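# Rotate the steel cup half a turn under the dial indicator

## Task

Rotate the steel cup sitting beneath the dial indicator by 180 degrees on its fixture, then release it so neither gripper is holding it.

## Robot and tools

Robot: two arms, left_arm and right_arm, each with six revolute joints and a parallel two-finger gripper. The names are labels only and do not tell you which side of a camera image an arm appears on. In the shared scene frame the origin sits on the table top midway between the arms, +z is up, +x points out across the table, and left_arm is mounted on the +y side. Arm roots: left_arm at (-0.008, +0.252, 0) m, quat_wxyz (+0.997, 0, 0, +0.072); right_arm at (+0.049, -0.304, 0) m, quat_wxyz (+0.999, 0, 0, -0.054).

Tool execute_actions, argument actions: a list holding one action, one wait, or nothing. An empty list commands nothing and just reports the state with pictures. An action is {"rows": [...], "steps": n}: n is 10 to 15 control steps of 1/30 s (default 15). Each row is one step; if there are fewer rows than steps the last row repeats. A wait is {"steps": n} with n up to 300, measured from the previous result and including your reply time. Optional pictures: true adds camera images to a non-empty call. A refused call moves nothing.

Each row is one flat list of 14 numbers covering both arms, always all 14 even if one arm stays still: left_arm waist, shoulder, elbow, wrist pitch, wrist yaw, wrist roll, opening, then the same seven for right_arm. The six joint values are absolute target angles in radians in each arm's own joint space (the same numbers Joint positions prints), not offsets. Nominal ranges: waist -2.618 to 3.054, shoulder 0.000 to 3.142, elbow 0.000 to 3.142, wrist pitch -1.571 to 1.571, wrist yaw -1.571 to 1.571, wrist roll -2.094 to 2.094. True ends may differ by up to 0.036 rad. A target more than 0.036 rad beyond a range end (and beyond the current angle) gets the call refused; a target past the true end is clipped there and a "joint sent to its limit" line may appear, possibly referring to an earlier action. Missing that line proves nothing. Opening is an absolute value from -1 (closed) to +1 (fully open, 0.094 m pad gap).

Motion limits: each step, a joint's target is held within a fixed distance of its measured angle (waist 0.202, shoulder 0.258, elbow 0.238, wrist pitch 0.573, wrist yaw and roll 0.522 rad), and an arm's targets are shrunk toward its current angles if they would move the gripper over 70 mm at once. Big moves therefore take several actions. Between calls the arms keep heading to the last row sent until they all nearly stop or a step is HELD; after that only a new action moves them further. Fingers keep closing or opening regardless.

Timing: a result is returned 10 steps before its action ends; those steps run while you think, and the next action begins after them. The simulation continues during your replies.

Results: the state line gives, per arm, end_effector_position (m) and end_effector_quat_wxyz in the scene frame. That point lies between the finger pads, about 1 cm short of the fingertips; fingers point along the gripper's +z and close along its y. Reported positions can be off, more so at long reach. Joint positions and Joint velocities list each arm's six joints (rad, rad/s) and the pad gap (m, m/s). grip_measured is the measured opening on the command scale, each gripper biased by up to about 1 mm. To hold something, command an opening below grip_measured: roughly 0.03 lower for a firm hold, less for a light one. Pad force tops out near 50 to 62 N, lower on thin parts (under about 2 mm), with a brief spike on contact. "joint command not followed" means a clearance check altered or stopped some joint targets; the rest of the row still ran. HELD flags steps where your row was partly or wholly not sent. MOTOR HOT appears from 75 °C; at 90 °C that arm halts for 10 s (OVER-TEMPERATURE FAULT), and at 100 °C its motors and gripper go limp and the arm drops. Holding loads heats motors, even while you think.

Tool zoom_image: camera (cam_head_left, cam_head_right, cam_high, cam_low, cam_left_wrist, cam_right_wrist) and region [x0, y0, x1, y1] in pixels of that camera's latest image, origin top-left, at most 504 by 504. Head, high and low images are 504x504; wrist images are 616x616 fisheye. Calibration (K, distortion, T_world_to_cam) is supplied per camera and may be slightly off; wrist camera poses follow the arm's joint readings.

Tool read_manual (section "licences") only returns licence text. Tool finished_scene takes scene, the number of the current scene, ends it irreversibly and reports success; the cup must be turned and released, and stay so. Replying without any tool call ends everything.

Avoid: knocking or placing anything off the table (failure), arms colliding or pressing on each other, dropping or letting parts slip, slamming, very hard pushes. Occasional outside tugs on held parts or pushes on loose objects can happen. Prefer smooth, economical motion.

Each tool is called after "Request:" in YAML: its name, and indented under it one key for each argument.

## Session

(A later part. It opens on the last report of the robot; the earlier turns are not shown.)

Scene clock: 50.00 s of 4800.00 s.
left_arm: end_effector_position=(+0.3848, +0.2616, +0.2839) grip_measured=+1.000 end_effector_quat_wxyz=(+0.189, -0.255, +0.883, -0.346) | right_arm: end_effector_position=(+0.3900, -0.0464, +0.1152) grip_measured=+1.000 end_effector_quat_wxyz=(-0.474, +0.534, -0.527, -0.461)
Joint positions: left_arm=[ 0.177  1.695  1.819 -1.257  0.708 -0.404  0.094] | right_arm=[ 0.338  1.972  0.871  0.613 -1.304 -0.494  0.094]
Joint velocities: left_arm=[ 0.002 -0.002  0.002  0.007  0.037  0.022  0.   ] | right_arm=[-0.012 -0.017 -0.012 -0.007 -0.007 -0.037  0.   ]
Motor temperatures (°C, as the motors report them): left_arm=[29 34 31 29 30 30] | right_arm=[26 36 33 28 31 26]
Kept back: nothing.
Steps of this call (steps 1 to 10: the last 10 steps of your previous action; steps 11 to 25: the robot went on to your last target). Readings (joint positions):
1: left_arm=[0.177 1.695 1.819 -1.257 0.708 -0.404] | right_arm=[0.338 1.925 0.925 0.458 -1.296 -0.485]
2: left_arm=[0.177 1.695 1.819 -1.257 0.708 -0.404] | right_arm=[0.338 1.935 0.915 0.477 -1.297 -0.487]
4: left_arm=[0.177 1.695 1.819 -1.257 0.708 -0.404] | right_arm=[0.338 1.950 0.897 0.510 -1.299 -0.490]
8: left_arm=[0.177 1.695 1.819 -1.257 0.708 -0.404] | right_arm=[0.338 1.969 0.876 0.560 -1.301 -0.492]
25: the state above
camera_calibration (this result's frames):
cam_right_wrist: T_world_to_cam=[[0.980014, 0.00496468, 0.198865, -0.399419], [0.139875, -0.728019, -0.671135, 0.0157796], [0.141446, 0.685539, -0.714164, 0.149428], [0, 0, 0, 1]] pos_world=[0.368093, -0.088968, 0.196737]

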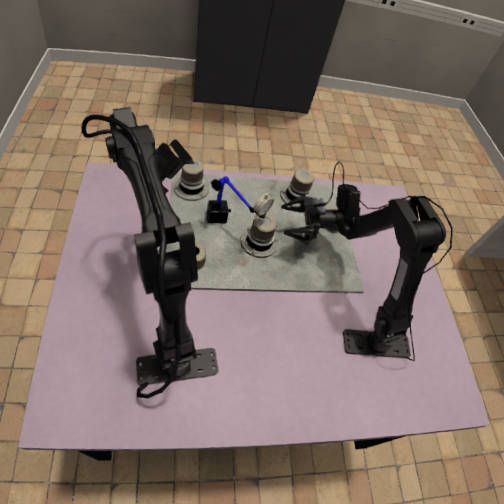

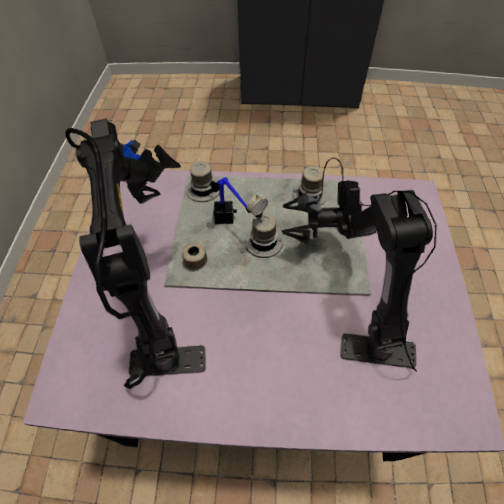

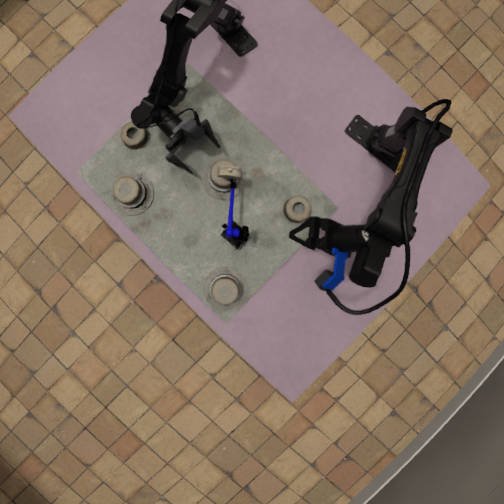

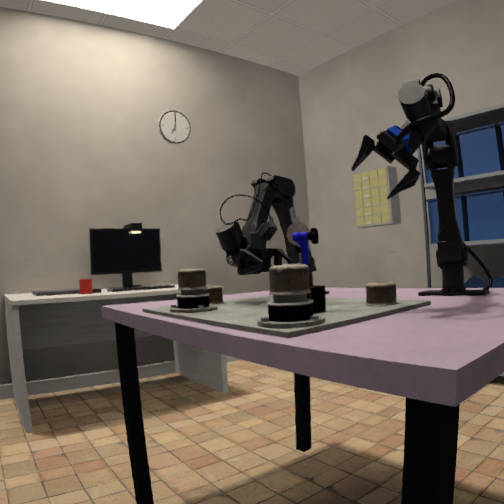

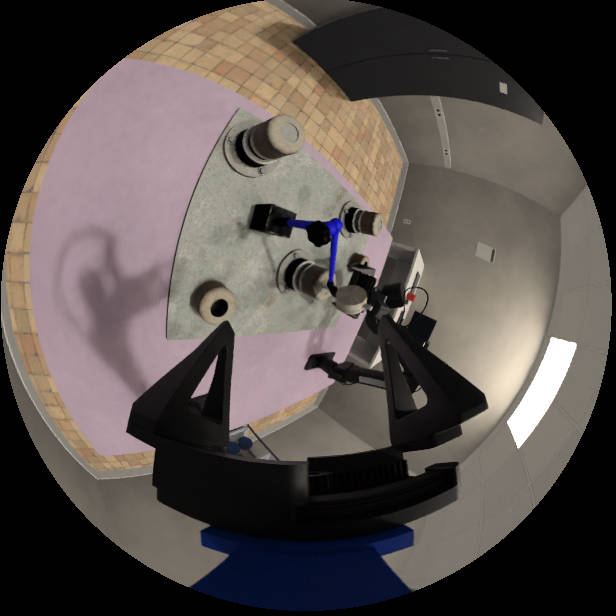

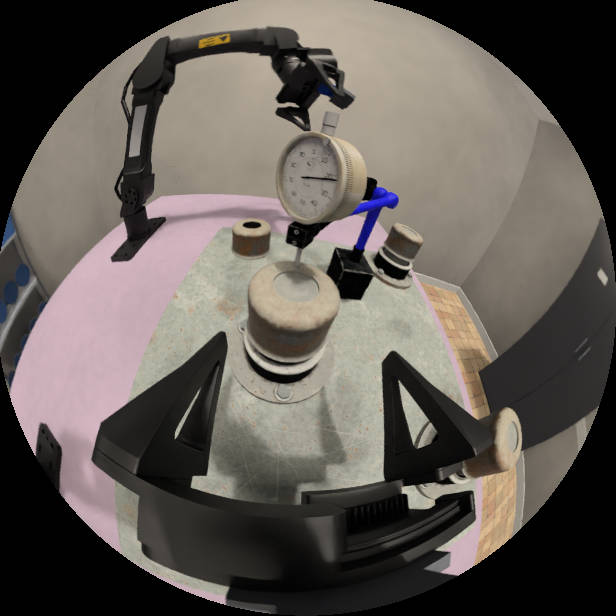

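Request:
execute_actions:
  actions:
    - {"rows": [[0.177,1.695,1.819,-1.257,0.708,-0.404,1,0.3466,1.9906,0.8821,0.6376,-1.2866,-0.4790,1],[0.177,1.695,1.819,-1.257,0.708,-0.404,1,0.3482,1.9924,0.8824,0.6468,-1.2837,-0.4732,1],[0.177,1.695,1.819,-1.257,0.708,-0.404,1,0.3508,1.9953,0.8828,0.6576,-1.2804,-0.4664,1],[0.177,1.695,1.819,-1.257,0.708,-0.404,1,0.3543,1.9992,0.8834,0.6699,-1.2766,-0.4587,1],[0.177,1.695,1.819,-1.257,0.708,-0.404,1,0.3586,2.0041,0.8841,0.6835,-1.2724,-0.4502,1],[0.177,1.695,1.819,-1.257,0.708,-0.404,1,0.3637,2.0098,0.8850,0.6982,-1.2678,-0.4410,1],[0.177,1.695,1.819,-1.257,0.708,-0.404,1,0.3694,2.0162,0.8860,0.7139,-1.2630,-0.4311,1],[0.177,1.695,1.819,-1.257,0.708,-0.404,1,0.3758,2.0233,0.8871,0.7303,-1.2579,-0.4208,1],[0.177,1.695,1.819,-1.257,0.708,-0.404,1,0.3827,2.0310,0.8883,0.7474,-1.2526,-0.4101,1],[0.177,1.695,1.819,-1.257,0.708,-0.404,1,0.3901,2.0393,0.8895,0.7650,-1.2471,-0.3991,1],[0.177,1.695,1.819,-1.257,0.708,-0.404,1,0.3978,2.0479,0.8908,0.7829,-1.2416,-0.3878,1],[0.177,1.695,1.819,-1.257,0.708,-0.404,1,0.4058,2.0569,0.8922,0.8010,-1.2360,-0.3765,1],[0.177,1.695,1.819,-1.257,0.708,-0.404,1,0.4141,2.0661,0.8936,0.8191,-1.2304,-0.3652,1],[0.177,1.695,1.819,-1.257,0.708,-0.404,1,0.4225,2.0755,0.8951,0.8370,-1.2249,-0.3539,1],[0.177,1.695,1.819,-1.257,0.708,-0.404,1,0.4310,2.0850,0.8965,0.8546,-1.2194,-0.3429,1]], "steps": 15}

Request:
execute_actions:
  actions:
    - {"rows": [[0.177,1.695,1.819,-1.257,0.708,-0.404,1,0.4395,2.0945,0.8979,0.8717,-1.2141,-0.3322,1],[0.177,1.695,1.819,-1.257,0.708,-0.404,1,0.4479,2.1039,0.8994,0.8881,-1.2090,-0.3219,1],[0.177,1.695,1.819,-1.257,0.708,-0.404,1,0.4562,2.1131,0.9008,0.9038,-1.2042,-0.3120,1],[0.177,1.695,1.819,-1.257,0.708,-0.404,1,0.4642,2.1221,0.9022,0.9185,-1.1996,-0.3028,1],[0.177,1.695,1.819,-1.257,0.708,-0.404,1,0.4719,2.1307,0.9035,0.9321,-1.1954,-0.2943,1],[0.177,1.695,1.819,-1.257,0.708,-0.404,1,0.4793,2.1390,0.9047,0.9444,-1.1916,-0.2866,1],[0.177,1.695,1.819,-1.257,0.708,-0.404,1,0.4862,2.1467,0.9059,0.9552,-1.1883,-0.2798,1],[0.177,1.695,1.819,-1.257,0.708,-0.404,1,0.4926,2.1538,0.9070,0.9644,-1.1854,-0.2740,1],[0.177,1.695,1.819,-1.257,0.708,-0.404,1,0.4983,2.1602,0.9080,0.9719,-1.1831,-0.2694,1],[0.177,1.695,1.819,-1.257,0.708,-0.404,1,0.5034,2.1659,0.9089,0.9774,-1.1814,-0.2659,1],[0.177,1.695,1.819,-1.257,0.708,-0.404,1,0.5077,2.1708,0.9096,0.9808,-1.1804,-0.2637,1],[0.177,1.695,1.819,-1.257,0.708,-0.404,1,0.5112,2.1747,0.9102,0.982,-1.180,-0.263,1],[0.177,1.695,1.819,-1.257,0.708,-0.404,1,0.5138,2.1776,0.9106,0.982,-1.180,-0.263,1],[0.177,1.695,1.819,-1.257,0.708,-0.404,1,0.5154,2.1794,0.9109,0.982,-1.180,-0.263,1],[0.177,1.695,1.819,-1.257,0.708,-0.404,1,0.516,2.180,0.911,0.982,-1.180,-0.263,1]], "steps": 15}

Request:
execute_actions:
  actions:
    - {"steps": 22}
  pictures: true

Scene clock: 64.73 s of 4800.00 s.
left_arm: end_effector_position=(+0.3848, +0.2616, +0.2839) grip_measured=+1.000 end_effector_quat_wxyz=(+0.189, -0.255, +0.883, -0.346) | right_arm: end_effector_position=(+0.3936, -0.0457, +0.1166) grip_measured=+1.000 end_effector_quat_wxyz=(-0.481, +0.533, -0.527, -0.455)
Joint positions: left_arm=[ 0.177  1.695  1.819 -1.257  0.708 -0.404  0.094] | right_arm=[ 0.34   1.973  0.871  0.64  -1.288 -0.479  0.094]
Joint velocities: left_arm=[ 0.012 -0.002  0.007 -0.022  0.007 -0.007  0.   ] | right_arm=[ 0.046  0.061 -0.017  0.227  0.11   0.11   0.   ]
Motor temperatures (°C, as the motors report them): left_arm=[29 34 31 30 30 30] | right_arm=[26 35 32 29 31 26]
Steps of this call (steps 1 to 30: the robot went on to your last target; steps 31 to 90: nothing new was sent; then 11.57 s passed at rest; steps 91 to 95: the first 5 steps of this action). Readings (joint positions):
91: left_arm=[0.177 1.695 1.819 -1.257 0.708 -0.404] | right_arm=[0.338 1.972 0.871 0.616 -1.302 -0.493]
92: left_arm=[0.177 1.695 1.819 -1.257 0.708 -0.404] | right_arm=[0.338 1.972 0.871 0.619 -1.298 -0.491]
94: left_arm=[0.177 1.695 1.819 -1.257 0.708 -0.404] | right_arm=[0.339 1.972 0.871 0.632 -1.291 -0.484]
95: the state above

Scene clock: 65.23 s of 4800.00 s.
left_arm: end_effector_position=(+0.3848, +0.2616, +0.2839) grip_measured=+1.000 end_effector_quat_wxyz=(+0.189, -0.255, +0.883, -0.346) | right_arm: end_effector_position=(+0.3855, -0.0064, +0.0908) grip_measured=+1.000 end_effector_quat_wxyz=(-0.467, +0.532, -0.527, -0.470)
Joint positions: left_arm=[ 0.177  1.695  1.819 -1.257  0.708 -0.404  0.094] | right_arm=[ 0.448  2.098  0.878  0.858 -1.218 -0.343  0.094]
Joint velocities: left_arm=[ 0.002  0.002 -0.022  0.022  0.037  0.037  0.   ] | right_arm=[0.227 0.256 0.066 0.491 0.154 0.271 0.   ]
Motor temperatures (°C, as the motors report them): left_arm=[29 34 31 30 30 30] | right_arm=[26 35 33 29 31 26]
Steps of this call (steps 1 to 10: the last 10 steps of your previous action; steps 11 to 15: the first 5 steps of this action). Readings (joint positions):
11: left_arm=[0.177 1.695 1.819 -1.257 0.708 -0.404] | right_arm=[0.414 2.059 0.871 0.796 -1.238 -0.384]
12: left_arm=[0.177 1.695 1.819 -1.257 0.708 -0.404] | right_arm=[0.423 2.069 0.871 0.812 -1.233 -0.373]
14: left_arm=[0.177 1.695 1.819 -1.257 0.708 -0.404] | right_arm=[0.440 2.088 0.875 0.843 -1.223 -0.353]
15: the state above

Scene clock: 65.97 s of 4800.00 s.
left_arm: end_effector_position=(+0.3848, +0.2616, +0.2839) grip_measured=+1.000 end_effector_quat_wxyz=(+0.189, -0.255, +0.883, -0.346) | right_arm: end_effector_position=(+0.3785, +0.0152, +0.0808) grip_measured=+1.000 end_effector_quat_wxyz=(-0.463, +0.532, -0.522, -0.479)
Joint positions: left_arm=[ 0.177  1.695  1.819 -1.257  0.708 -0.404  0.094] | right_arm=[ 0.507  2.162  0.889  0.973 -1.184 -0.271  0.094]
Joint velocities: left_arm=[-0.012 -0.007 -0.012 -0.037  0.022 -0.022  0.   ] | right_arm=[ 0.002 -0.017 -0.022  0.007 -0.007 -0.022  0.   ]
Motor temperatures (°C, as the motors report them): left_arm=[29 34 31 30 30 30] | right_arm=[26 35 33 29 31 26]
Kept back: nothing.
Steps of this call (steps 1 to 10: the last 10 steps of your previous action; steps 11 to 22: the robot went on to your last target). Readings (joint positions):
1: left_arm=[0.177 1.695 1.819 -1.257 0.708 -0.404] | right_arm=[0.456 2.107 0.881 0.873 -1.213 -0.333]
2: left_arm=[0.177 1.695 1.819 -1.257 0.708 -0.404] | right_arm=[0.464 2.115 0.883 0.888 -1.209 -0.324]
4: left_arm=[0.177 1.695 1.819 -1.257 0.708 -0.404] | right_arm=[0.478 2.129 0.886 0.914 -1.201 -0.308]
8: left_arm=[0.177 1.695 1.819 -1.257 0.708 -0.404] | right_arm=[0.499 2.152 0.889 0.948 -1.191 -0.287]
22: the state above
camera_calibration (this result's frames):
cam_right_wrist: T_world_to_cam=[[0.984488, 0.03367, 0.172191, -0.381548], [0.1441, -0.715052, -0.684059, 0.0384202], [0.100093, 0.69826, -0.708811, 0.0993003], [0, 0, 0, 1]] pos_world=[0.360154, -0.0290183, 0.162366]

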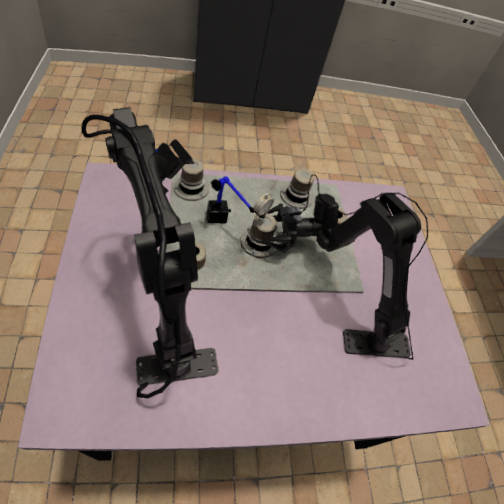

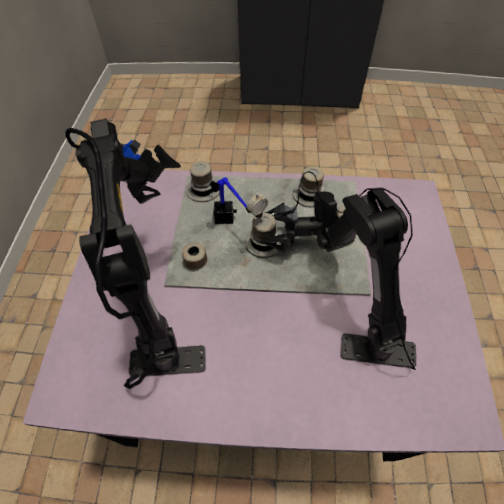

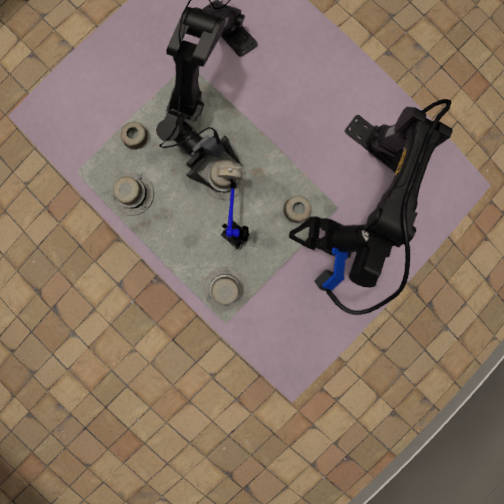

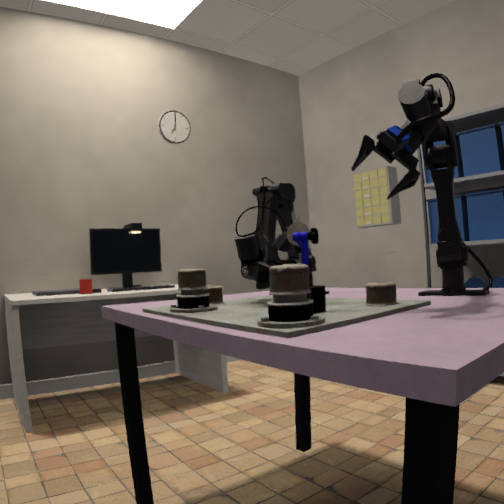

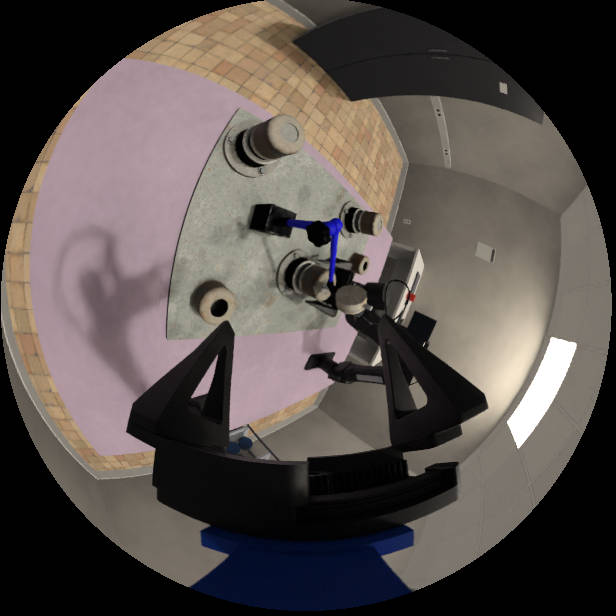

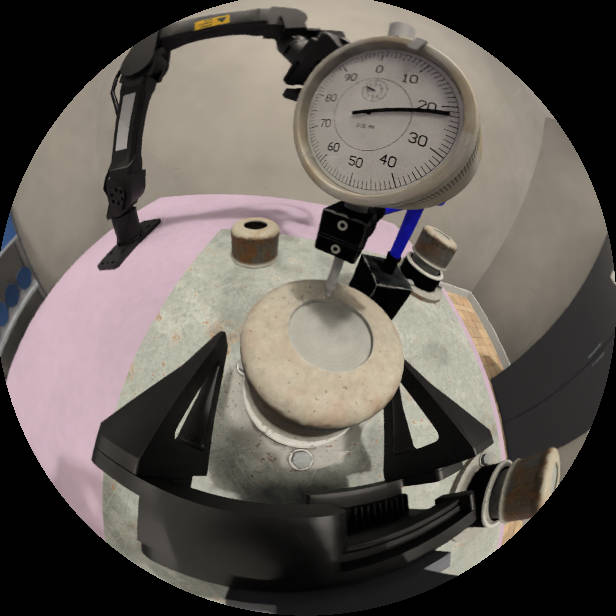

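Request:
zoom_image:
  camera: "cam_right_wrist"
  region: [200, 240, 440, 480]

Request:
zoom_image:
  camera: "cam_high"
  region: [150, 110, 270, 230]

Request:
zoom_image:
  camera: "cam_head_left"
  region: [220, 170, 350, 270]

Region (200, 240, 440, 480) of cam_right_wrist's 616x616 image, scaled by 2.100, with more detail than that image has.

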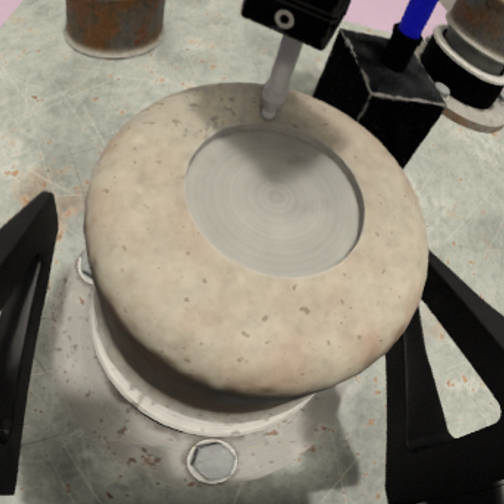

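Region (150, 110, 270, 230) of cam_high's 504x504 image, scaled by 4.200, with more detail than that image has.

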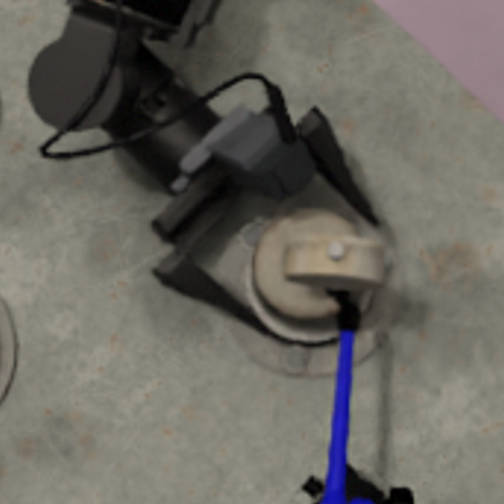

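Region (220, 170, 350, 270) of cam_head_left's 504x504 image, scaled by 3.877, with more detail than that image has; it fills the top 388 rows of this view, and the rest is white.

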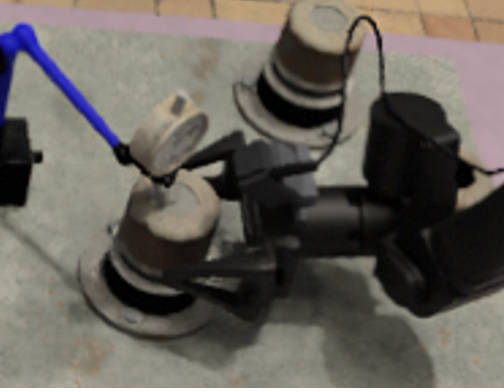

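Request:
execute_actions:
  actions:
    - {"rows": [[0.177,1.695,1.819,-1.257,0.708,-0.404,1,0.516,2.170,0.904,0.984,-1.180,-0.262,0.97],[0.177,1.695,1.819,-1.257,0.708,-0.404,1,0.516,2.160,0.897,0.986,-1.180,-0.261,0.93],[0.177,1.695,1.819,-1.257,0.708,-0.404,1,0.516,2.150,0.890,0.988,-1.180,-0.260,0.88],[0.177,1.695,1.819,-1.257,0.708,-0.404,1,0.516,2.142,0.884,0.989,-1.180,-0.259,0.83],[0.177,1.695,1.819,-1.257,0.708,-0.404,1,0.516,2.136,0.880,0.990,-1.180,-0.258,0.78],[0.177,1.695,1.819,-1.257,0.708,-0.404,1,0.516,2.133,0.878,0.991,-1.180,-0.257,0.73],[0.177,1.695,1.819,-1.257,0.708,-0.404,1,0.516,2.131,0.877,0.992,-1.180,-0.256,0.68],[0.177,1.695,1.819,-1.257,0.708,-0.404,1,0.516,2.129,0.876,0.992,-1.180,-0.256,0.64],[0.177,1.695,1.819,-1.257,0.708,-0.404,1,0.516,2.127,0.875,0.993,-1.180,-0.255,0.61],[0.177,1.695,1.819,-1.257,0.708,-0.404,1,0.516,2.126,0.874,0.993,-1.180,-0.255,0.58],[0.177,1.695,1.819,-1.257,0.708,-0.404,1,0.516,2.125,0.8735,0.993,-1.180,-0.255,0.56],[0.177,1.695,1.819,-1.257,0.708,-0.404,1,0.516,2.1248,0.8732,0.993,-1.180,-0.255,0.55],[0.177,1.695,1.819,-1.257,0.708,-0.404,1,0.516,2.1248,0.8732,0.993,-1.180,-0.255,0.54],[0.177,1.695,1.819,-1.257,0.708,-0.404,1,0.516,2.1248,0.8732,0.993,-1.180,-0.255,0.53],[0.177,1.695,1.819,-1.257,0.708,-0.404,1,0.516,2.1248,0.8732,0.993,-1.180,-0.255,0.52]], "steps": 15}

Request:
execute_actions:
  actions:
    - {"rows": [[0.177,1.695,1.819,-1.257,0.708,-0.404,1,0.516,2.1248,0.8732,0.993,-1.180,-0.255,0.51],[0.177,1.695,1.819,-1.257,0.708,-0.404,1,0.516,2.1248,0.8732,0.993,-1.180,-0.255,0.50],[0.177,1.695,1.819,-1.257,0.708,-0.404,1,0.516,2.1248,0.8732,0.993,-1.180,-0.255,0.49],[0.177,1.695,1.819,-1.257,0.708,-0.404,1,0.516,2.1248,0.8732,0.993,-1.180,-0.255,0.48],[0.177,1.695,1.819,-1.257,0.708,-0.404,1,0.516,2.1248,0.8732,0.993,-1.180,-0.255,0.47],[0.177,1.695,1.819,-1.257,0.708,-0.404,1,0.516,2.1248,0.8732,0.993,-1.180,-0.255,0.46],[0.177,1.695,1.819,-1.257,0.708,-0.404,1,0.516,2.1248,0.8732,0.993,-1.180,-0.255,0.45],[0.177,1.695,1.819,-1.257,0.708,-0.404,1,0.516,2.1248,0.8732,0.993,-1.180,-0.255,0.44],[0.177,1.695,1.819,-1.257,0.708,-0.404,1,0.516,2.1248,0.8732,0.993,-1.180,-0.255,0.43],[0.177,1.695,1.819,-1.257,0.708,-0.404,1,0.516,2.1248,0.8732,0.993,-1.180,-0.255,0.42]], "steps": 10}

Request:
execute_actions:
  actions:
    - {"steps": 16}

Scene clock: 85.30 s of 4800.00 s.
left_arm: end_effector_position=(+0.3848, +0.2616, +0.2839) grip_measured=+1.000 end_effector_quat_wxyz=(+0.189, -0.255, +0.883, -0.346) | right_arm: end_effector_position=(+0.3787, +0.0153, +0.0814) grip_measured=+0.805 end_effector_quat_wxyz=(-0.464, +0.532, -0.521, -0.480)
Joint positions: left_arm=[ 0.177  1.695  1.819 -1.257  0.708 -0.404  0.094] | right_arm=[ 0.507  2.162  0.889  0.977 -1.184 -0.268  0.085]
Joint velocities: left_arm=[ 0.007  0.002  0.002  0.007 -0.037  0.037  0.   ] | right_arm=[ 0.002 -0.007  0.007 -0.007  0.022  0.022 -0.044]
Motor temperatures (°C, as the motors report them): left_arm=[29 35 31 30 30 30] | right_arm=[26 35 34 31 31 26]
Steps of this call (steps 1 to 15: the robot went on to your last target; steps 16 to 90: nothing new was sent; then 16.17 s passed at rest; steps 91 to 95: the first 5 steps of this action). Readings (joint positions):
91: left_arm=[0.177 1.695 1.819 -1.257 0.708 -0.404] | right_arm=[0.507 2.162 0.889 0.974 -1.184 -0.271]
92: left_arm=[0.177 1.695 1.819 -1.257 0.708 -0.404] | right_arm=[0.507 2.162 0.889 0.975 -1.184 -0.270]
94: left_arm=[0.177 1.695 1.819 -1.257 0.708 -0.404] | right_arm=[0.507 2.162 0.889 0.977 -1.184 -0.269]
95: the state above

Scene clock: 85.63 s of 4800.00 s.
left_arm: end_effector_position=(+0.3848, +0.2616, +0.2839) grip_measured=+1.000 end_effector_quat_wxyz=(+0.189, -0.255, +0.883, -0.346) | right_arm: end_effector_position=(+0.3794, +0.0154, +0.0822) grip_measured=+0.527 end_effector_quat_wxyz=(-0.466, +0.531, -0.521, -0.479)
Joint positions: left_arm=[ 0.177  1.695  1.819 -1.257  0.708 -0.404  0.094] | right_arm=[ 0.507  2.162  0.889  0.984 -1.181 -0.263  0.072]
Joint velocities: left_arm=[-0.002  0.007  0.022  0.081  0.007  0.037  0.   ] | right_arm=[-0.022 -0.002 -0.022  0.051  0.022  0.007 -0.009]
Motor temperatures (°C, as the motors report them): left_arm=[29 35 31 30 30 30] | right_arm=[26 35 33 31 31 26]
Kept back: the last 10 steps of this action.
Steps of this call (steps 1 to 10: the last 10 steps of your previous action). Readings (joint positions):
1: left_arm=[0.177 1.695 1.819 -1.257 0.708 -0.404] | right_arm=[0.507 2.162 0.889 0.978 -1.184 -0.268]
2: left_arm=[0.177 1.695 1.819 -1.257 0.708 -0.404] | right_arm=[0.507 2.162 0.889 0.980 -1.184 -0.267]
4: left_arm=[0.177 1.695 1.819 -1.257 0.708 -0.404] | right_arm=[0.507 2.162 0.889 0.981 -1.184 -0.266]
8: left_arm=[0.177 1.695 1.819 -1.257 0.708 -0.404] | right_arm=[0.507 2.162 0.889 0.983 -1.184 -0.264]
10: the state above

Scene clock: 86.17 s of 4800.00 s.
left_arm: end_effector_position=(+0.3848, +0.2616, +0.2839) grip_measured=+1.000 end_effector_quat_wxyz=(+0.189, -0.255, +0.883, -0.346) | right_arm: end_effector_position=(+0.3798, +0.0154, +0.0822) grip_measured=+0.478 end_effector_quat_wxyz=(-0.466, +0.531, -0.522, -0.478)
Joint positions: left_arm=[ 0.177  1.695  1.819 -1.257  0.708 -0.404  0.094] | right_arm=[ 0.507  2.162  0.889  0.985 -1.179 -0.263  0.069]
Joint velocities: left_arm=[0.002 0.002 0.007 0.051 0.007 0.022 0.   ] | right_arm=[ 0.012 -0.017  0.002  0.007 -0.037 -0.022 -0.   ]
Motor temperatures (°C, as the motors report them): left_arm=[29 35 31 30 30 30] | right_arm=[26 35 33 31 31 26]
Kept back: nothing.
Steps of this call (steps 1 to 10: the last 10 steps of your previous action; steps 11 to 15: the robot went on to your last target; step 16: nothing new was sent). Readings (joint positions):
1: left_arm=[0.177 1.695 1.819 -1.257 0.708 -0.404] | right_arm=[0.507 2.162 0.889 0.985 -1.180 -0.263]
2: left_arm=[0.177 1.695 1.819 -1.257 0.708 -0.404] | right_arm=[0.507 2.162 0.889 0.985 -1.180 -0.263]
4: left_arm=[0.177 1.695 1.819 -1.257 0.708 -0.404] | right_arm=[0.507 2.162 0.889 0.985 -1.179 -0.263]
8: left_arm=[0.177 1.695 1.819 -1.257 0.708 -0.404] | right_arm=[0.507 2.162 0.889 0.985 -1.179 -0.263]
16: the state above
All arms were judged still, so your last target was given up. Only a new action makes them travel on or press farther. Fingers that are still opening or closing keep moving.

Request:
execute_actions:
  actions:
    - {"rows": [[0.177,1.695,1.819,-1.257,0.708,-0.404,1,0.5157,2.1341,0.8734,0.9956,-1.1738,-0.2540,0.44],[0.177,1.695,1.819,-1.257,0.708,-0.404,1,0.5157,2.1341,0.8734,1.0003,-1.1702,-0.2513,0.44],[0.177,1.695,1.819,-1.257,0.708,-0.404,1,0.5157,2.1340,0.8732,1.0080,-1.1642,-0.2470,0.44],[0.177,1.695,1.819,-1.257,0.708,-0.404,1,0.5161,2.1336,0.8716,1.0186,-1.1558,-0.2410,0.44],[0.177,1.695,1.819,-1.257,0.708,-0.404,1,0.5170,2.1329,0.8684,1.0320,-1.1451,-0.2335,0.44],[0.177,1.695,1.819,-1.257,0.708,-0.404,1,0.5182,2.1317,0.8635,1.0478,-1.1319,-0.2247,0.44],[0.177,1.695,1.819,-1.257,0.708,-0.404,1,0.5199,2.1302,0.8570,1.0660,-1.1164,-0.2147,0.44],[0.177,1.695,1.819,-1.257,0.708,-0.404,1,0.5220,2.1282,0.8491,1.0861,-1.0984,-0.2039,0.44],[0.177,1.695,1.819,-1.257,0.708,-0.404,1,0.5245,2.1259,0.8396,1.1077,-1.0781,-0.1924,0.44],[0.177,1.695,1.819,-1.257,0.708,-0.404,1,0.5275,2.1232,0.8287,1.1305,-1.0554,-0.1806,0.44],[0.177,1.695,1.819,-1.257,0.708,-0.404,1,0.5309,2.1201,0.8165,1.1514,-1.0301,-0.1697,0.44],[0.177,1.695,1.819,-1.257,0.708,-0.404,1,0.5346,2.1166,0.8031,1.1702,-1.0042,-0.1596,0.44],[0.177,1.695,1.819,-1.257,0.708,-0.404,1,0.5392,2.1129,0.7887,1.1879,-0.9784,-0.1502,0.44],[0.177,1.695,1.819,-1.257,0.708,-0.404,1,0.5450,2.1096,0.7744,1.2047,-0.9526,-0.1415,0.44],[0.177,1.695,1.819,-1.257,0.708,-0.404,1,0.5508,2.1063,0.7605,1.2205,-0.9268,-0.1334,0.44]], "steps": 15}

Request:
execute_actions:
  actions:
    - {"rows": [[0.177,1.695,1.819,-1.257,0.708,-0.404,1,0.5566,2.1030,0.7470,1.2353,-0.9010,-0.1260,0.44],[0.177,1.695,1.819,-1.257,0.708,-0.404,1,0.5624,2.0998,0.7338,1.2496,-0.8737,-0.1189,0.44],[0.177,1.695,1.819,-1.257,0.708,-0.404,1,0.5683,2.0965,0.7209,1.2634,-0.8461,-0.1120,0.44],[0.177,1.695,1.819,-1.257,0.708,-0.404,1,0.5745,2.0932,0.7084,1.2765,-0.8184,-0.1055,0.44],[0.177,1.695,1.819,-1.257,0.708,-0.404,1,0.5820,2.0898,0.6962,1.2890,-0.7907,-0.0993,0.44],[0.177,1.695,1.819,-1.257,0.708,-0.404,1,0.5895,2.0865,0.6844,1.3009,-0.7630,-0.0934,0.44],[0.177,1.695,1.819,-1.257,0.708,-0.404,1,0.5971,2.0831,0.6728,1.3121,-0.7354,-0.0878,0.44],[0.177,1.695,1.819,-1.257,0.708,-0.404,1,0.6046,2.0798,0.6617,1.3229,-0.7063,-0.0825,0.44],[0.177,1.695,1.819,-1.257,0.708,-0.404,1,0.6121,2.0764,0.6509,1.3333,-0.6769,-0.0773,0.44],[0.177,1.695,1.819,-1.257,0.708,-0.404,1,0.6201,2.0733,0.6405,1.3431,-0.6475,-0.0723,0.44],[0.177,1.695,1.819,-1.257,0.708,-0.404,1,0.6293,2.0706,0.6304,1.3525,-0.6181,-0.0675,0.44],[0.177,1.695,1.819,-1.257,0.708,-0.404,1,0.6384,2.0679,0.6207,1.3613,-0.5887,-0.0629,0.44],[0.177,1.695,1.819,-1.257,0.708,-0.404,1,0.6476,2.0653,0.6115,1.3696,-0.5594,-0.0585,0.44],[0.177,1.695,1.819,-1.257,0.708,-0.404,1,0.6568,2.0626,0.6025,1.3776,-0.5287,-0.0543,0.44],[0.177,1.695,1.819,-1.257,0.708,-0.404,1,0.6660,2.0599,0.5940,1.3850,-0.4977,-0.0502,0.44]], "steps": 15}

Request:
execute_actions:
  actions:
    - {"rows": [[0.177,1.695,1.819,-1.257,0.708,-0.404,1,0.6757,2.0575,0.5859,1.3920,-0.4668,-0.0461,0.44],[0.177,1.695,1.819,-1.257,0.708,-0.404,1,0.6864,2.0556,0.5782,1.3985,-0.4358,-0.0420,0.44],[0.177,1.695,1.819,-1.257,0.708,-0.404,1,0.6971,2.0537,0.5709,1.4046,-0.4049,-0.0379,0.44],[0.177,1.695,1.819,-1.257,0.708,-0.404,1,0.7078,2.0518,0.5640,1.4103,-0.3739,-0.0337,0.44],[0.177,1.695,1.819,-1.257,0.708,-0.404,1,0.7185,2.0499,0.5577,1.4155,-0.3419,-0.0300,0.44],[0.177,1.695,1.819,-1.257,0.708,-0.404,1,0.7291,2.0480,0.5517,1.4202,-0.3098,-0.0264,0.44],[0.177,1.695,1.819,-1.257,0.708,-0.404,1,0.7403,2.0464,0.5462,1.4245,-0.2777,-0.0227,0.44],[0.177,1.695,1.819,-1.257,0.708,-0.404,1,0.7521,2.0452,0.5412,1.4283,-0.2456,-0.0191,0.44],[0.177,1.695,1.819,-1.257,0.708,-0.404,1,0.7639,2.0441,0.5367,1.4315,-0.2135,-0.0154,0.44],[0.177,1.695,1.819,-1.257,0.708,-0.404,1,0.7758,2.0430,0.5325,1.4344,-0.1814,-0.0118,0.44],[0.177,1.695,1.819,-1.257,0.708,-0.404,1,0.7876,2.0418,0.5288,1.4369,-0.1487,-0.0083,0.44],[0.177,1.695,1.819,-1.257,0.708,-0.404,1,0.7994,2.0407,0.5256,1.4387,-0.1160,-0.0048,0.44],[0.177,1.695,1.819,-1.257,0.708,-0.404,1,0.8115,2.0399,0.5229,1.4402,-0.0833,-0.0013,0.44],[0.177,1.695,1.819,-1.257,0.708,-0.404,1,0.8239,2.0396,0.5207,1.4412,-0.0506,0.0022,0.44],[0.177,1.695,1.819,-1.257,0.708,-0.404,1,0.8363,2.0433,0.5190,1.4417,-0.0179,0.0057,0.44]], "steps": 15}

Request:
execute_actions:
  actions:
    - {"rows": [[0.177,1.695,1.819,-1.257,0.708,-0.404,1,0.8487,2.0497,0.5177,1.4417,0.0148,0.0092,0.44],[0.177,1.695,1.819,-1.257,0.708,-0.404,1,0.8611,2.0561,0.5240,1.4399,0.0475,0.0127,0.44],[0.177,1.695,1.819,-1.257,0.708,-0.404,1,0.8736,2.0625,0.5323,1.4374,0.0801,0.0161,0.44],[0.177,1.695,1.819,-1.257,0.708,-0.404,1,0.8860,2.0692,0.5411,1.4346,0.1128,0.0196,0.44],[0.177,1.695,1.819,-1.257,0.708,-0.404,1,0.8984,2.0764,0.5505,1.4312,0.1455,0.0231,0.44],[0.177,1.695,1.819,-1.257,0.708,-0.404,1,0.9107,2.0835,0.5548,1.4274,0.1781,0.0266,0.44],[0.177,1.695,1.819,-1.257,0.708,-0.404,1,0.9231,2.0907,0.5565,1.4230,0.2108,0.0301,0.44],[0.177,1.695,1.819,-1.257,0.708,-0.404,1,0.9355,2.0921,0.5582,1.4197,0.2428,0.0338,0.44],[0.177,1.695,1.819,-1.257,0.708,-0.404,1,0.9479,2.0926,0.5603,1.4163,0.2732,0.0373,0.44],[0.177,1.695,1.819,-1.257,0.708,-0.404,1,0.9599,2.0934,0.5624,1.4127,0.3004,0.0405,0.44],[0.177,1.695,1.819,-1.257,0.708,-0.404,1,0.9715,2.0947,0.5660,1.4094,0.3244,0.0433,0.44],[0.177,1.695,1.819,-1.257,0.708,-0.404,1,0.9820,2.0953,0.5697,1.4062,0.3452,0.0457,0.44],[0.177,1.695,1.819,-1.257,0.708,-0.404,1,0.9914,2.0958,0.5732,1.4035,0.3627,0.0478,0.44],[0.177,1.695,1.819,-1.257,0.708,-0.404,1,0.9995,2.0961,0.5765,1.4011,0.3771,0.0494,0.44],[0.177,1.695,1.819,-1.257,0.708,-0.404,1,1.0065,2.0964,0.5796,1.3992,0.3883,0.0507,0.44]], "steps": 15}

Request:
execute_actions:
  actions:
    - {"rows": [[0.177,1.695,1.819,-1.257,0.708,-0.404,1,1.0124,2.0966,0.5822,1.3978,0.3963,0.0517,0.44],[0.177,1.695,1.819,-1.257,0.708,-0.404,1,1.0170,2.0968,0.5844,1.3969,0.4011,0.0522,0.44],[0.177,1.695,1.819,-1.257,0.708,-0.404,1,1.0205,2.097,0.5861,1.3966,0.4027,0.0524,0.44],[0.177,1.695,1.819,-1.257,0.708,-0.404,1,1.0229,2.097,0.5873,1.3966,0.4027,0.0524,0.44],[0.177,1.695,1.819,-1.257,0.708,-0.404,1,1.0241,2.097,0.5878,1.3966,0.4027,0.0524,0.44],[0.177,1.695,1.819,-1.257,0.708,-0.404,1,1.0242,2.097,0.5879,1.3966,0.4027,0.0524,0.44]], "steps": 10}

Request:
execute_actions:
  actions:
    - {"steps": 16}
  pictures: true

Scene clock: 114.23 s of 4800.00 s.
left_arm: end_effector_position=(+0.3848, +0.2616, +0.2839) grip_measured=+1.000 end_effector_quat_wxyz=(+0.189, -0.255, +0.883, -0.346) | right_arm: end_effector_position=(+0.3801, +0.0153, +0.0822) grip_measured=+0.478 end_effector_quat_wxyz=(-0.468, +0.530, -0.523, -0.477)
Joint positions: left_arm=[ 0.177  1.695  1.819 -1.257  0.708 -0.404  0.094] | right_arm=[ 0.507  2.162  0.886  0.994 -1.174 -0.258  0.069]
Joint velocities: left_arm=[ 0.007  0.012 -0.002 -0.037 -0.007 -0.037  0.   ] | right_arm=[ 0.032  0.012 -0.056  0.183  0.081  0.051  0.001]
Motor temperatures (°C, as the motors report them): left_arm=[29 35 31 30 30 30] | right_arm=[26 41 32 32 31 26]
Steps of this call (steps 1 to 90: nothing new was sent; then 24.90 s passed at rest; steps 91 to 95: the first 5 steps of this action). Readings (joint positions):
91: left_arm=[0.177 1.695 1.819 -1.257 0.708 -0.404] | right_arm=[0.507 2.162 0.889 0.985 -1.179 -0.263]
92: left_arm=[0.177 1.695 1.819 -1.257 0.708 -0.404] | right_arm=[0.507 2.162 0.889 0.986 -1.179 -0.263]
94: left_arm=[0.177 1.695 1.819 -1.257 0.708 -0.404] | right_arm=[0.507 2.162 0.888 0.989 -1.177 -0.261]
95: the state above

Scene clock: 114.73 s of 4800.00 s.
left_arm: end_effector_position=(+0.3848, +0.2616, +0.2839) grip_measured=+1.000 end_effector_quat_wxyz=(+0.189, -0.255, +0.883, -0.346) | right_arm: end_effector_position=(+0.3799, +0.0155, +0.0815) grip_measured=+0.478 end_effector_quat_wxyz=(+0.516, -0.471, +0.576, +0.424)
Joint positions: left_arm=[ 0.177  1.695  1.819 -1.257  0.708 -0.404  0.094] | right_arm=[ 0.562  2.123  0.731  1.216 -0.911 -0.137  0.069]
Joint velocities: left_arm=[ 0.007 -0.007 -0.017  0.022  0.022 -0.037  0.   ] | right_arm=[ 0.193 -0.1   -0.335  0.359  0.755  0.256 -0.   ]
Motor temperatures (°C, as the motors report them): left_arm=[29 35 31 30 30 30] | right_arm=[26 41 32 32 31 26]
Steps of this call (steps 1 to 10: the last 10 steps of your previous action; steps 11 to 15: the first 5 steps of this action). Readings (joint positions):
11: left_arm=[0.177 1.695 1.819 -1.257 0.708 -0.404] | right_arm=[0.538 2.137 0.782 1.152 -1.012 -0.170]
12: left_arm=[0.177 1.695 1.819 -1.257 0.708 -0.404] | right_arm=[0.544 2.133 0.769 1.169 -0.987 -0.161]
14: left_arm=[0.177 1.695 1.819 -1.257 0.708 -0.404] | right_arm=[0.556 2.126 0.743 1.200 -0.937 -0.145]
15: the state above

Scene clock: 115.23 s of 4800.00 s.
left_arm: end_effector_position=(+0.3848, +0.2616, +0.2839) grip_measured=+1.000 end_effector_quat_wxyz=(+0.189, -0.255, +0.883, -0.346) | right_arm: end_effector_position=(+0.3808, +0.0158, +0.0812) grip_measured=+0.478 end_effector_quat_wxyz=(+0.574, -0.379, +0.641, +0.341)
Joint positions: left_arm=[ 0.177  1.695  1.819 -1.257  0.708 -0.404  0.094] | right_arm=[ 0.692  2.08   0.584  1.373 -0.483 -0.055  0.069]
Joint velocities: left_arm=[-0.012 -0.007  0.007 -0.051 -0.007  0.051  0.   ] | right_arm=[ 0.305 -0.071 -0.188  0.095  0.901  0.154  0.001]
Motor temperatures (°C, as the motors report them): left_arm=[29 35 31 30 30 30] | right_arm=[26 41 32 32 31 26]
Steps of this call (steps 1 to 10: the last 10 steps of your previous action; steps 11 to 15: the first 5 steps of this action). Readings (joint positions):
11: left_arm=[0.177 1.695 1.819 -1.257 0.708 -0.404] | right_arm=[0.652 2.089 0.615 1.342 -0.603 -0.073]
12: left_arm=[0.177 1.695 1.819 -1.257 0.708 -0.404] | right_arm=[0.661 2.086 0.606 1.350 -0.574 -0.069]
14: left_arm=[0.177 1.695 1.819 -1.257 0.708 -0.404] | right_arm=[0.682 2.082 0.591 1.366 -0.513 -0.060]
15: the state above

Scene clock: 115.73 s of 4800.00 s.
left_arm: end_effector_position=(+0.3848, +0.2616, +0.2839) grip_measured=+1.000 end_effector_quat_wxyz=(+0.189, -0.255, +0.883, -0.346) | right_arm: end_effector_position=(+0.3827, +0.0158, +0.0811) grip_measured=+0.478 end_effector_quat_wxyz=(+0.619, -0.277, +0.691, +0.249)
Joint positions: left_arm=[ 0.177  1.695  1.819 -1.257  0.708 -0.404  0.094] | right_arm=[ 0.868  2.068  0.536  1.423 -0.004  0.     0.069]
Joint velocities: left_arm=[ 0.007  0.007  0.002  0.022 -0.037  0.022  0.   ] | right_arm=[ 0.359  0.007 -0.002 -0.022  0.916  0.11   0.   ]
Motor temperatures (°C, as the motors report them): left_arm=[29 35 31 30 30 30] | right_arm=[26 40 32 33 31 26]
Steps of this call (steps 1 to 10: the last 10 steps of your previous action; steps 11 to 15: the first 5 steps of this action). Readings (joint positions):
11: left_arm=[0.177 1.695 1.819 -1.257 0.708 -0.404] | right_arm=[0.819 2.068 0.536 1.421 -0.134 -0.014]
12: left_arm=[0.177 1.695 1.819 -1.257 0.708 -0.404] | right_arm=[0.831 2.068 0.536 1.423 -0.102 -0.010]
14: left_arm=[0.177 1.695 1.819 -1.257 0.708 -0.404] | right_arm=[0.856 2.068 0.536 1.423 -0.037 -0.003]
15: the state above

Scene clock: 116.07 s of 4800.00 s.
left_arm: end_effector_position=(+0.3848, +0.2616, +0.2839) grip_measured=+1.000 end_effector_quat_wxyz=(+0.189, -0.255, +0.883, -0.346) | right_arm: end_effector_position=(+0.3829, +0.0156, +0.0812) grip_measured=+0.478 end_effector_quat_wxyz=(+0.641, -0.212, +0.712, +0.191)
Joint positions: left_arm=[ 0.177  1.695  1.819 -1.257  0.708 -0.404  0.094] | right_arm=[0.98  2.078 0.556 1.412 0.291 0.032 0.069]
Joint velocities: left_arm=[-0.007 -0.002 -0.007 -0.051 -0.051 -0.007  0.   ] | right_arm=[ 0.222  0.017  0.066 -0.154  0.608  0.066  0.   ]
Motor temperatures (°C, as the motors report them): left_arm=[29 35 31 30 30 30] | right_arm=[26 40 32 33 31 26]
Kept back: the last 10 steps of this action.
Steps of this call (steps 1 to 10: the last 10 steps of your previous action). Readings (joint positions):
1: left_arm=[0.177 1.695 1.819 -1.257 0.708 -0.404] | right_arm=[0.880 2.068 0.536 1.423 0.028 0.004]
2: left_arm=[0.177 1.695 1.819 -1.257 0.708 -0.404] | right_arm=[0.893 2.068 0.536 1.423 0.061 0.007]
4: left_arm=[0.177 1.695 1.819 -1.257 0.708 -0.404] | right_arm=[0.918 2.069 0.539 1.421 0.125 0.014]
8: left_arm=[0.177 1.695 1.819 -1.257 0.708 -0.404] | right_arm=[0.963 2.076 0.549 1.417 0.244 0.027]
10: the state above

Scene clock: 116.60 s of 4800.00 s.
left_arm: end_effector_position=(+0.3848, +0.2616, +0.2839) grip_measured=+1.000 end_effector_quat_wxyz=(+0.189, -0.255, +0.883, -0.346) | right_arm: end_effector_position=(+0.3833, +0.0154, +0.0811) grip_measured=+0.478 end_effector_quat_wxyz=(+0.646, -0.191, +0.719, +0.172)
Joint positions: left_arm=[ 0.177  1.695  1.819 -1.257  0.708 -0.404  0.094] | right_arm=[1.012 2.081 0.571 1.396 0.38  0.043 0.069]
Joint velocities: left_arm=[-0.012 -0.007 -0.002 -0.051  0.022  0.022  0.   ] | right_arm=[ 0.002 -0.012 -0.002 -0.037 -0.007 -0.022 -0.001]
Motor temperatures (°C, as the motors report them): left_arm=[29 35 31 30 30 30] | right_arm=[26 40 32 33 31 26]
Kept back: nothing.
Steps of this call (steps 1 to 10: the last 10 steps of your previous action; steps 11 to 16: the robot went on to your last target). Readings (joint positions):
1: left_arm=[0.177 1.695 1.819 -1.257 0.708 -0.404] | right_arm=[0.987 2.079 0.559 1.409 0.311 0.034]
2: left_arm=[0.177 1.695 1.819 -1.257 0.708 -0.404] | right_arm=[0.993 2.079 0.562 1.407 0.327 0.036]
4: left_arm=[0.177 1.695 1.819 -1.257 0.708 -0.404] | right_arm=[1.002 2.080 0.566 1.402 0.353 0.039]
8: left_arm=[0.177 1.695 1.819 -1.257 0.708 -0.404] | right_arm=[1.010 2.081 0.570 1.397 0.374 0.042]
16: the state above
camera_calibration (this result's frames):
cam_right_wrist: T_world_to_cam=[[0.49497, -0.850216, 0.179271, -0.185661], [-0.555737, -0.468363, -0.686872, 0.3028], [0.667953, 0.240353, -0.704322, -0.112072], [0, 0, 0, 1]] pos_world=[0.335032, 0.0109049, 0.162333]

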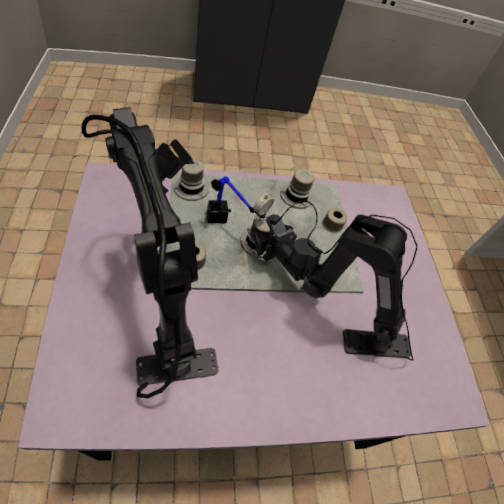

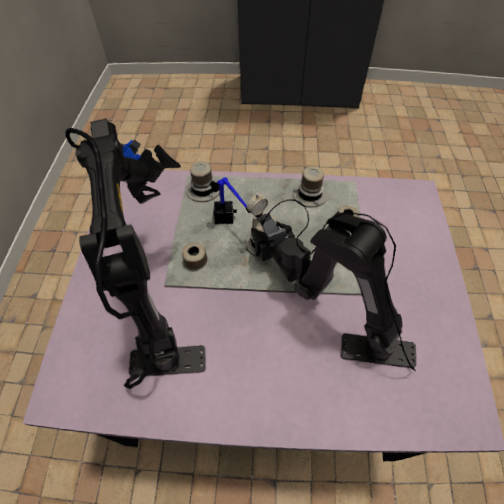

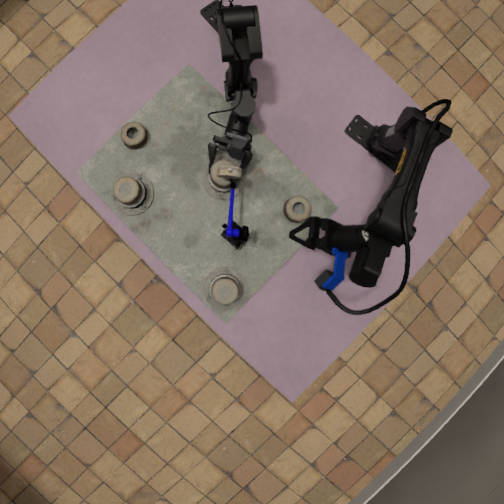

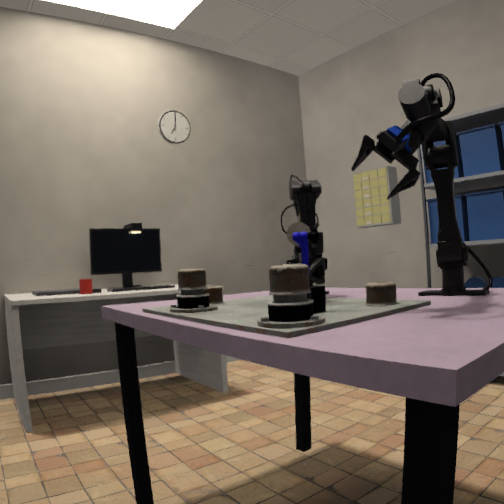

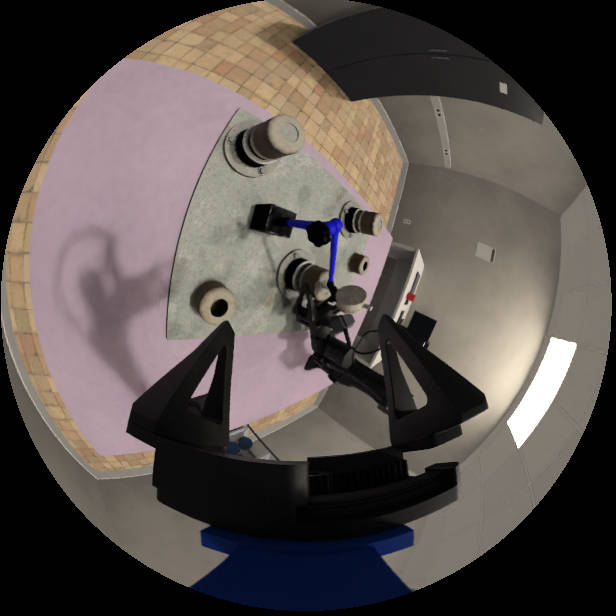

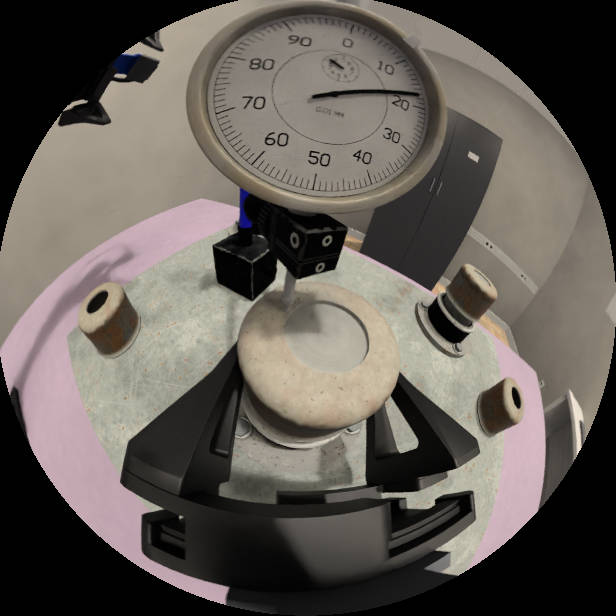

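Request:
execute_actions:
  actions: []

Scene clock: 120.83 s of 4800.00 s.
left_arm: end_effector_position=(+0.3848, +0.2616, +0.2839) grip_measured=+1.000 end_effector_quat_wxyz=(+0.189, -0.255, +0.883, -0.346) | right_arm: end_effector_position=(+0.3833, +0.0154, +0.0811) grip_measured=+0.478 end_effector_quat_wxyz=(+0.646, -0.191, +0.719, +0.172)
Joint positions: left_arm=[ 0.177  1.695  1.819 -1.257  0.708 -0.404  0.094] | right_arm=[1.012 2.081 0.571 1.396 0.38  0.043 0.069]
Joint velocities: left_arm=[-0.002  0.002  0.007 -0.022 -0.066  0.051  0.   ] | right_arm=[-0.017 -0.012 -0.012 -0.066  0.007  0.051  0.001]
Motor temperatures (°C, as the motors report them): left_arm=[29 35 31 30 30 30] | right_arm=[26 39 32 33 31 26]
Kept back: nothing.
Steps of this call (steps 1 to 15: the robot went on to your last target; steps 16 to 90: nothing new was sent; then 1.23 s passed at rest). Readings (joint positions):
1: left_arm=[0.177 1.695 1.819 -1.257 0.708 -0.404] | right_arm=[1.012 2.081 0.571 1.396 0.380 0.043]
2: left_arm=[0.177 1.695 1.819 -1.257 0.708 -0.404] | right_arm=[1.012 2.081 0.571 1.396 0.380 0.043]
4: left_arm=[0.177 1.695 1.819 -1.257 0.708 -0.404] | right_arm=[1.012 2.081 0.571 1.396 0.380 0.043]
8: left_arm=[0.177 1.695 1.819 -1.257 0.708 -0.404] | right_arm=[1.012 2.081 0.571 1.396 0.380 0.043]
90: the state above
All arms were judged still, so your last target was given up. Only a new action makes them travel on or press farther. Fingers that are still opening or closing keep moving.
camera_calibration (this result's frames):
cam_right_wrist: T_world_to_cam=[[0.49497, -0.850216, 0.179271, -0.185661], [-0.555737, -0.468363, -0.686872, 0.3028], [0.667953, 0.240353, -0.704322, -0.112072], [0, 0, 0, 1]] pos_world=[0.335032, 0.0109049, 0.162333]

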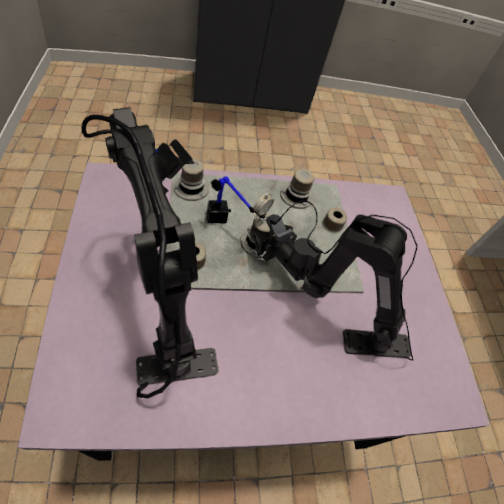

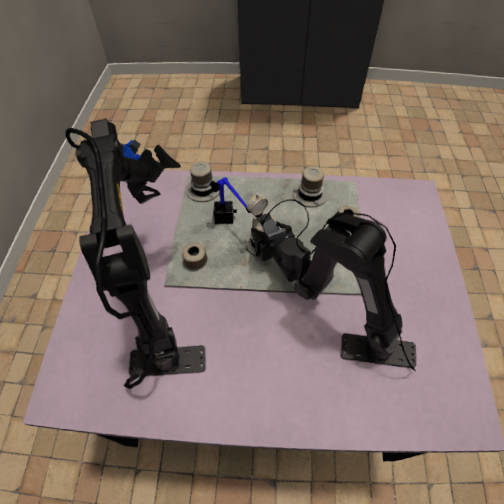

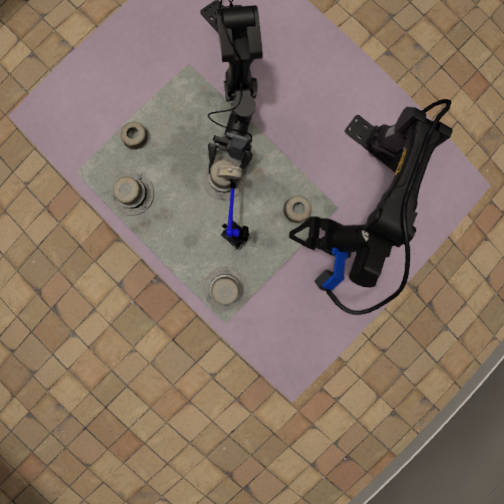

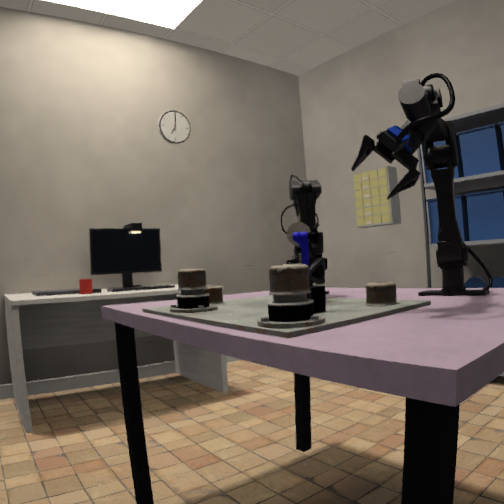

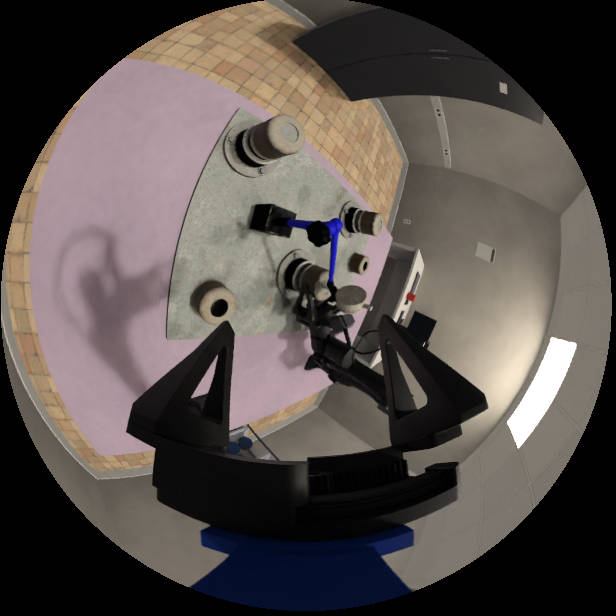

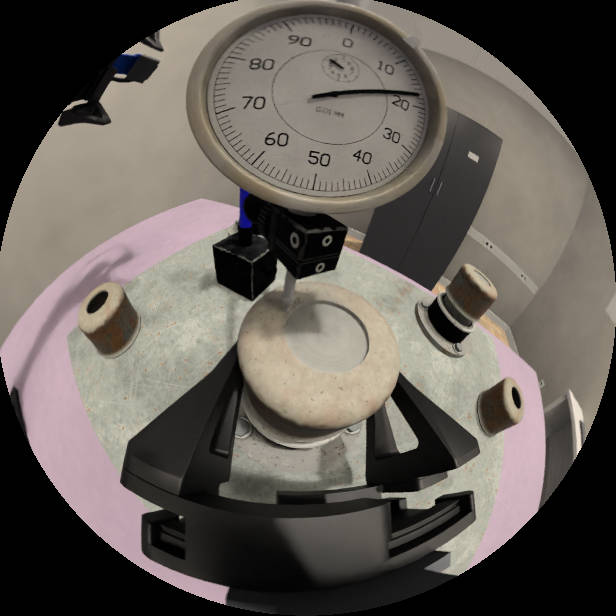

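Request:
zoom_image:
  camera: "cam_right_wrist"
  region: [200, 240, 440, 480]

Region (200, 240, 440, 480) of cam_right_wrist's 616x616 image, scaled by 2.100, with more detail than that image has.

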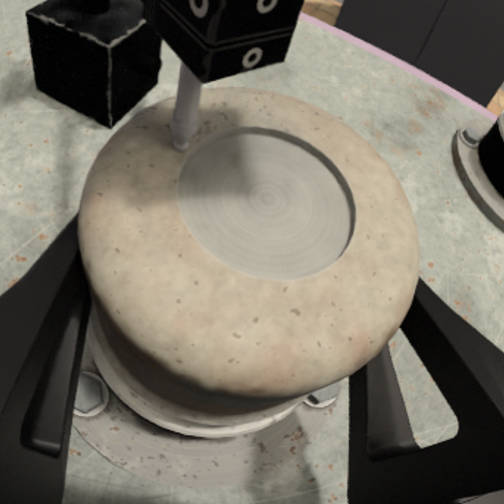

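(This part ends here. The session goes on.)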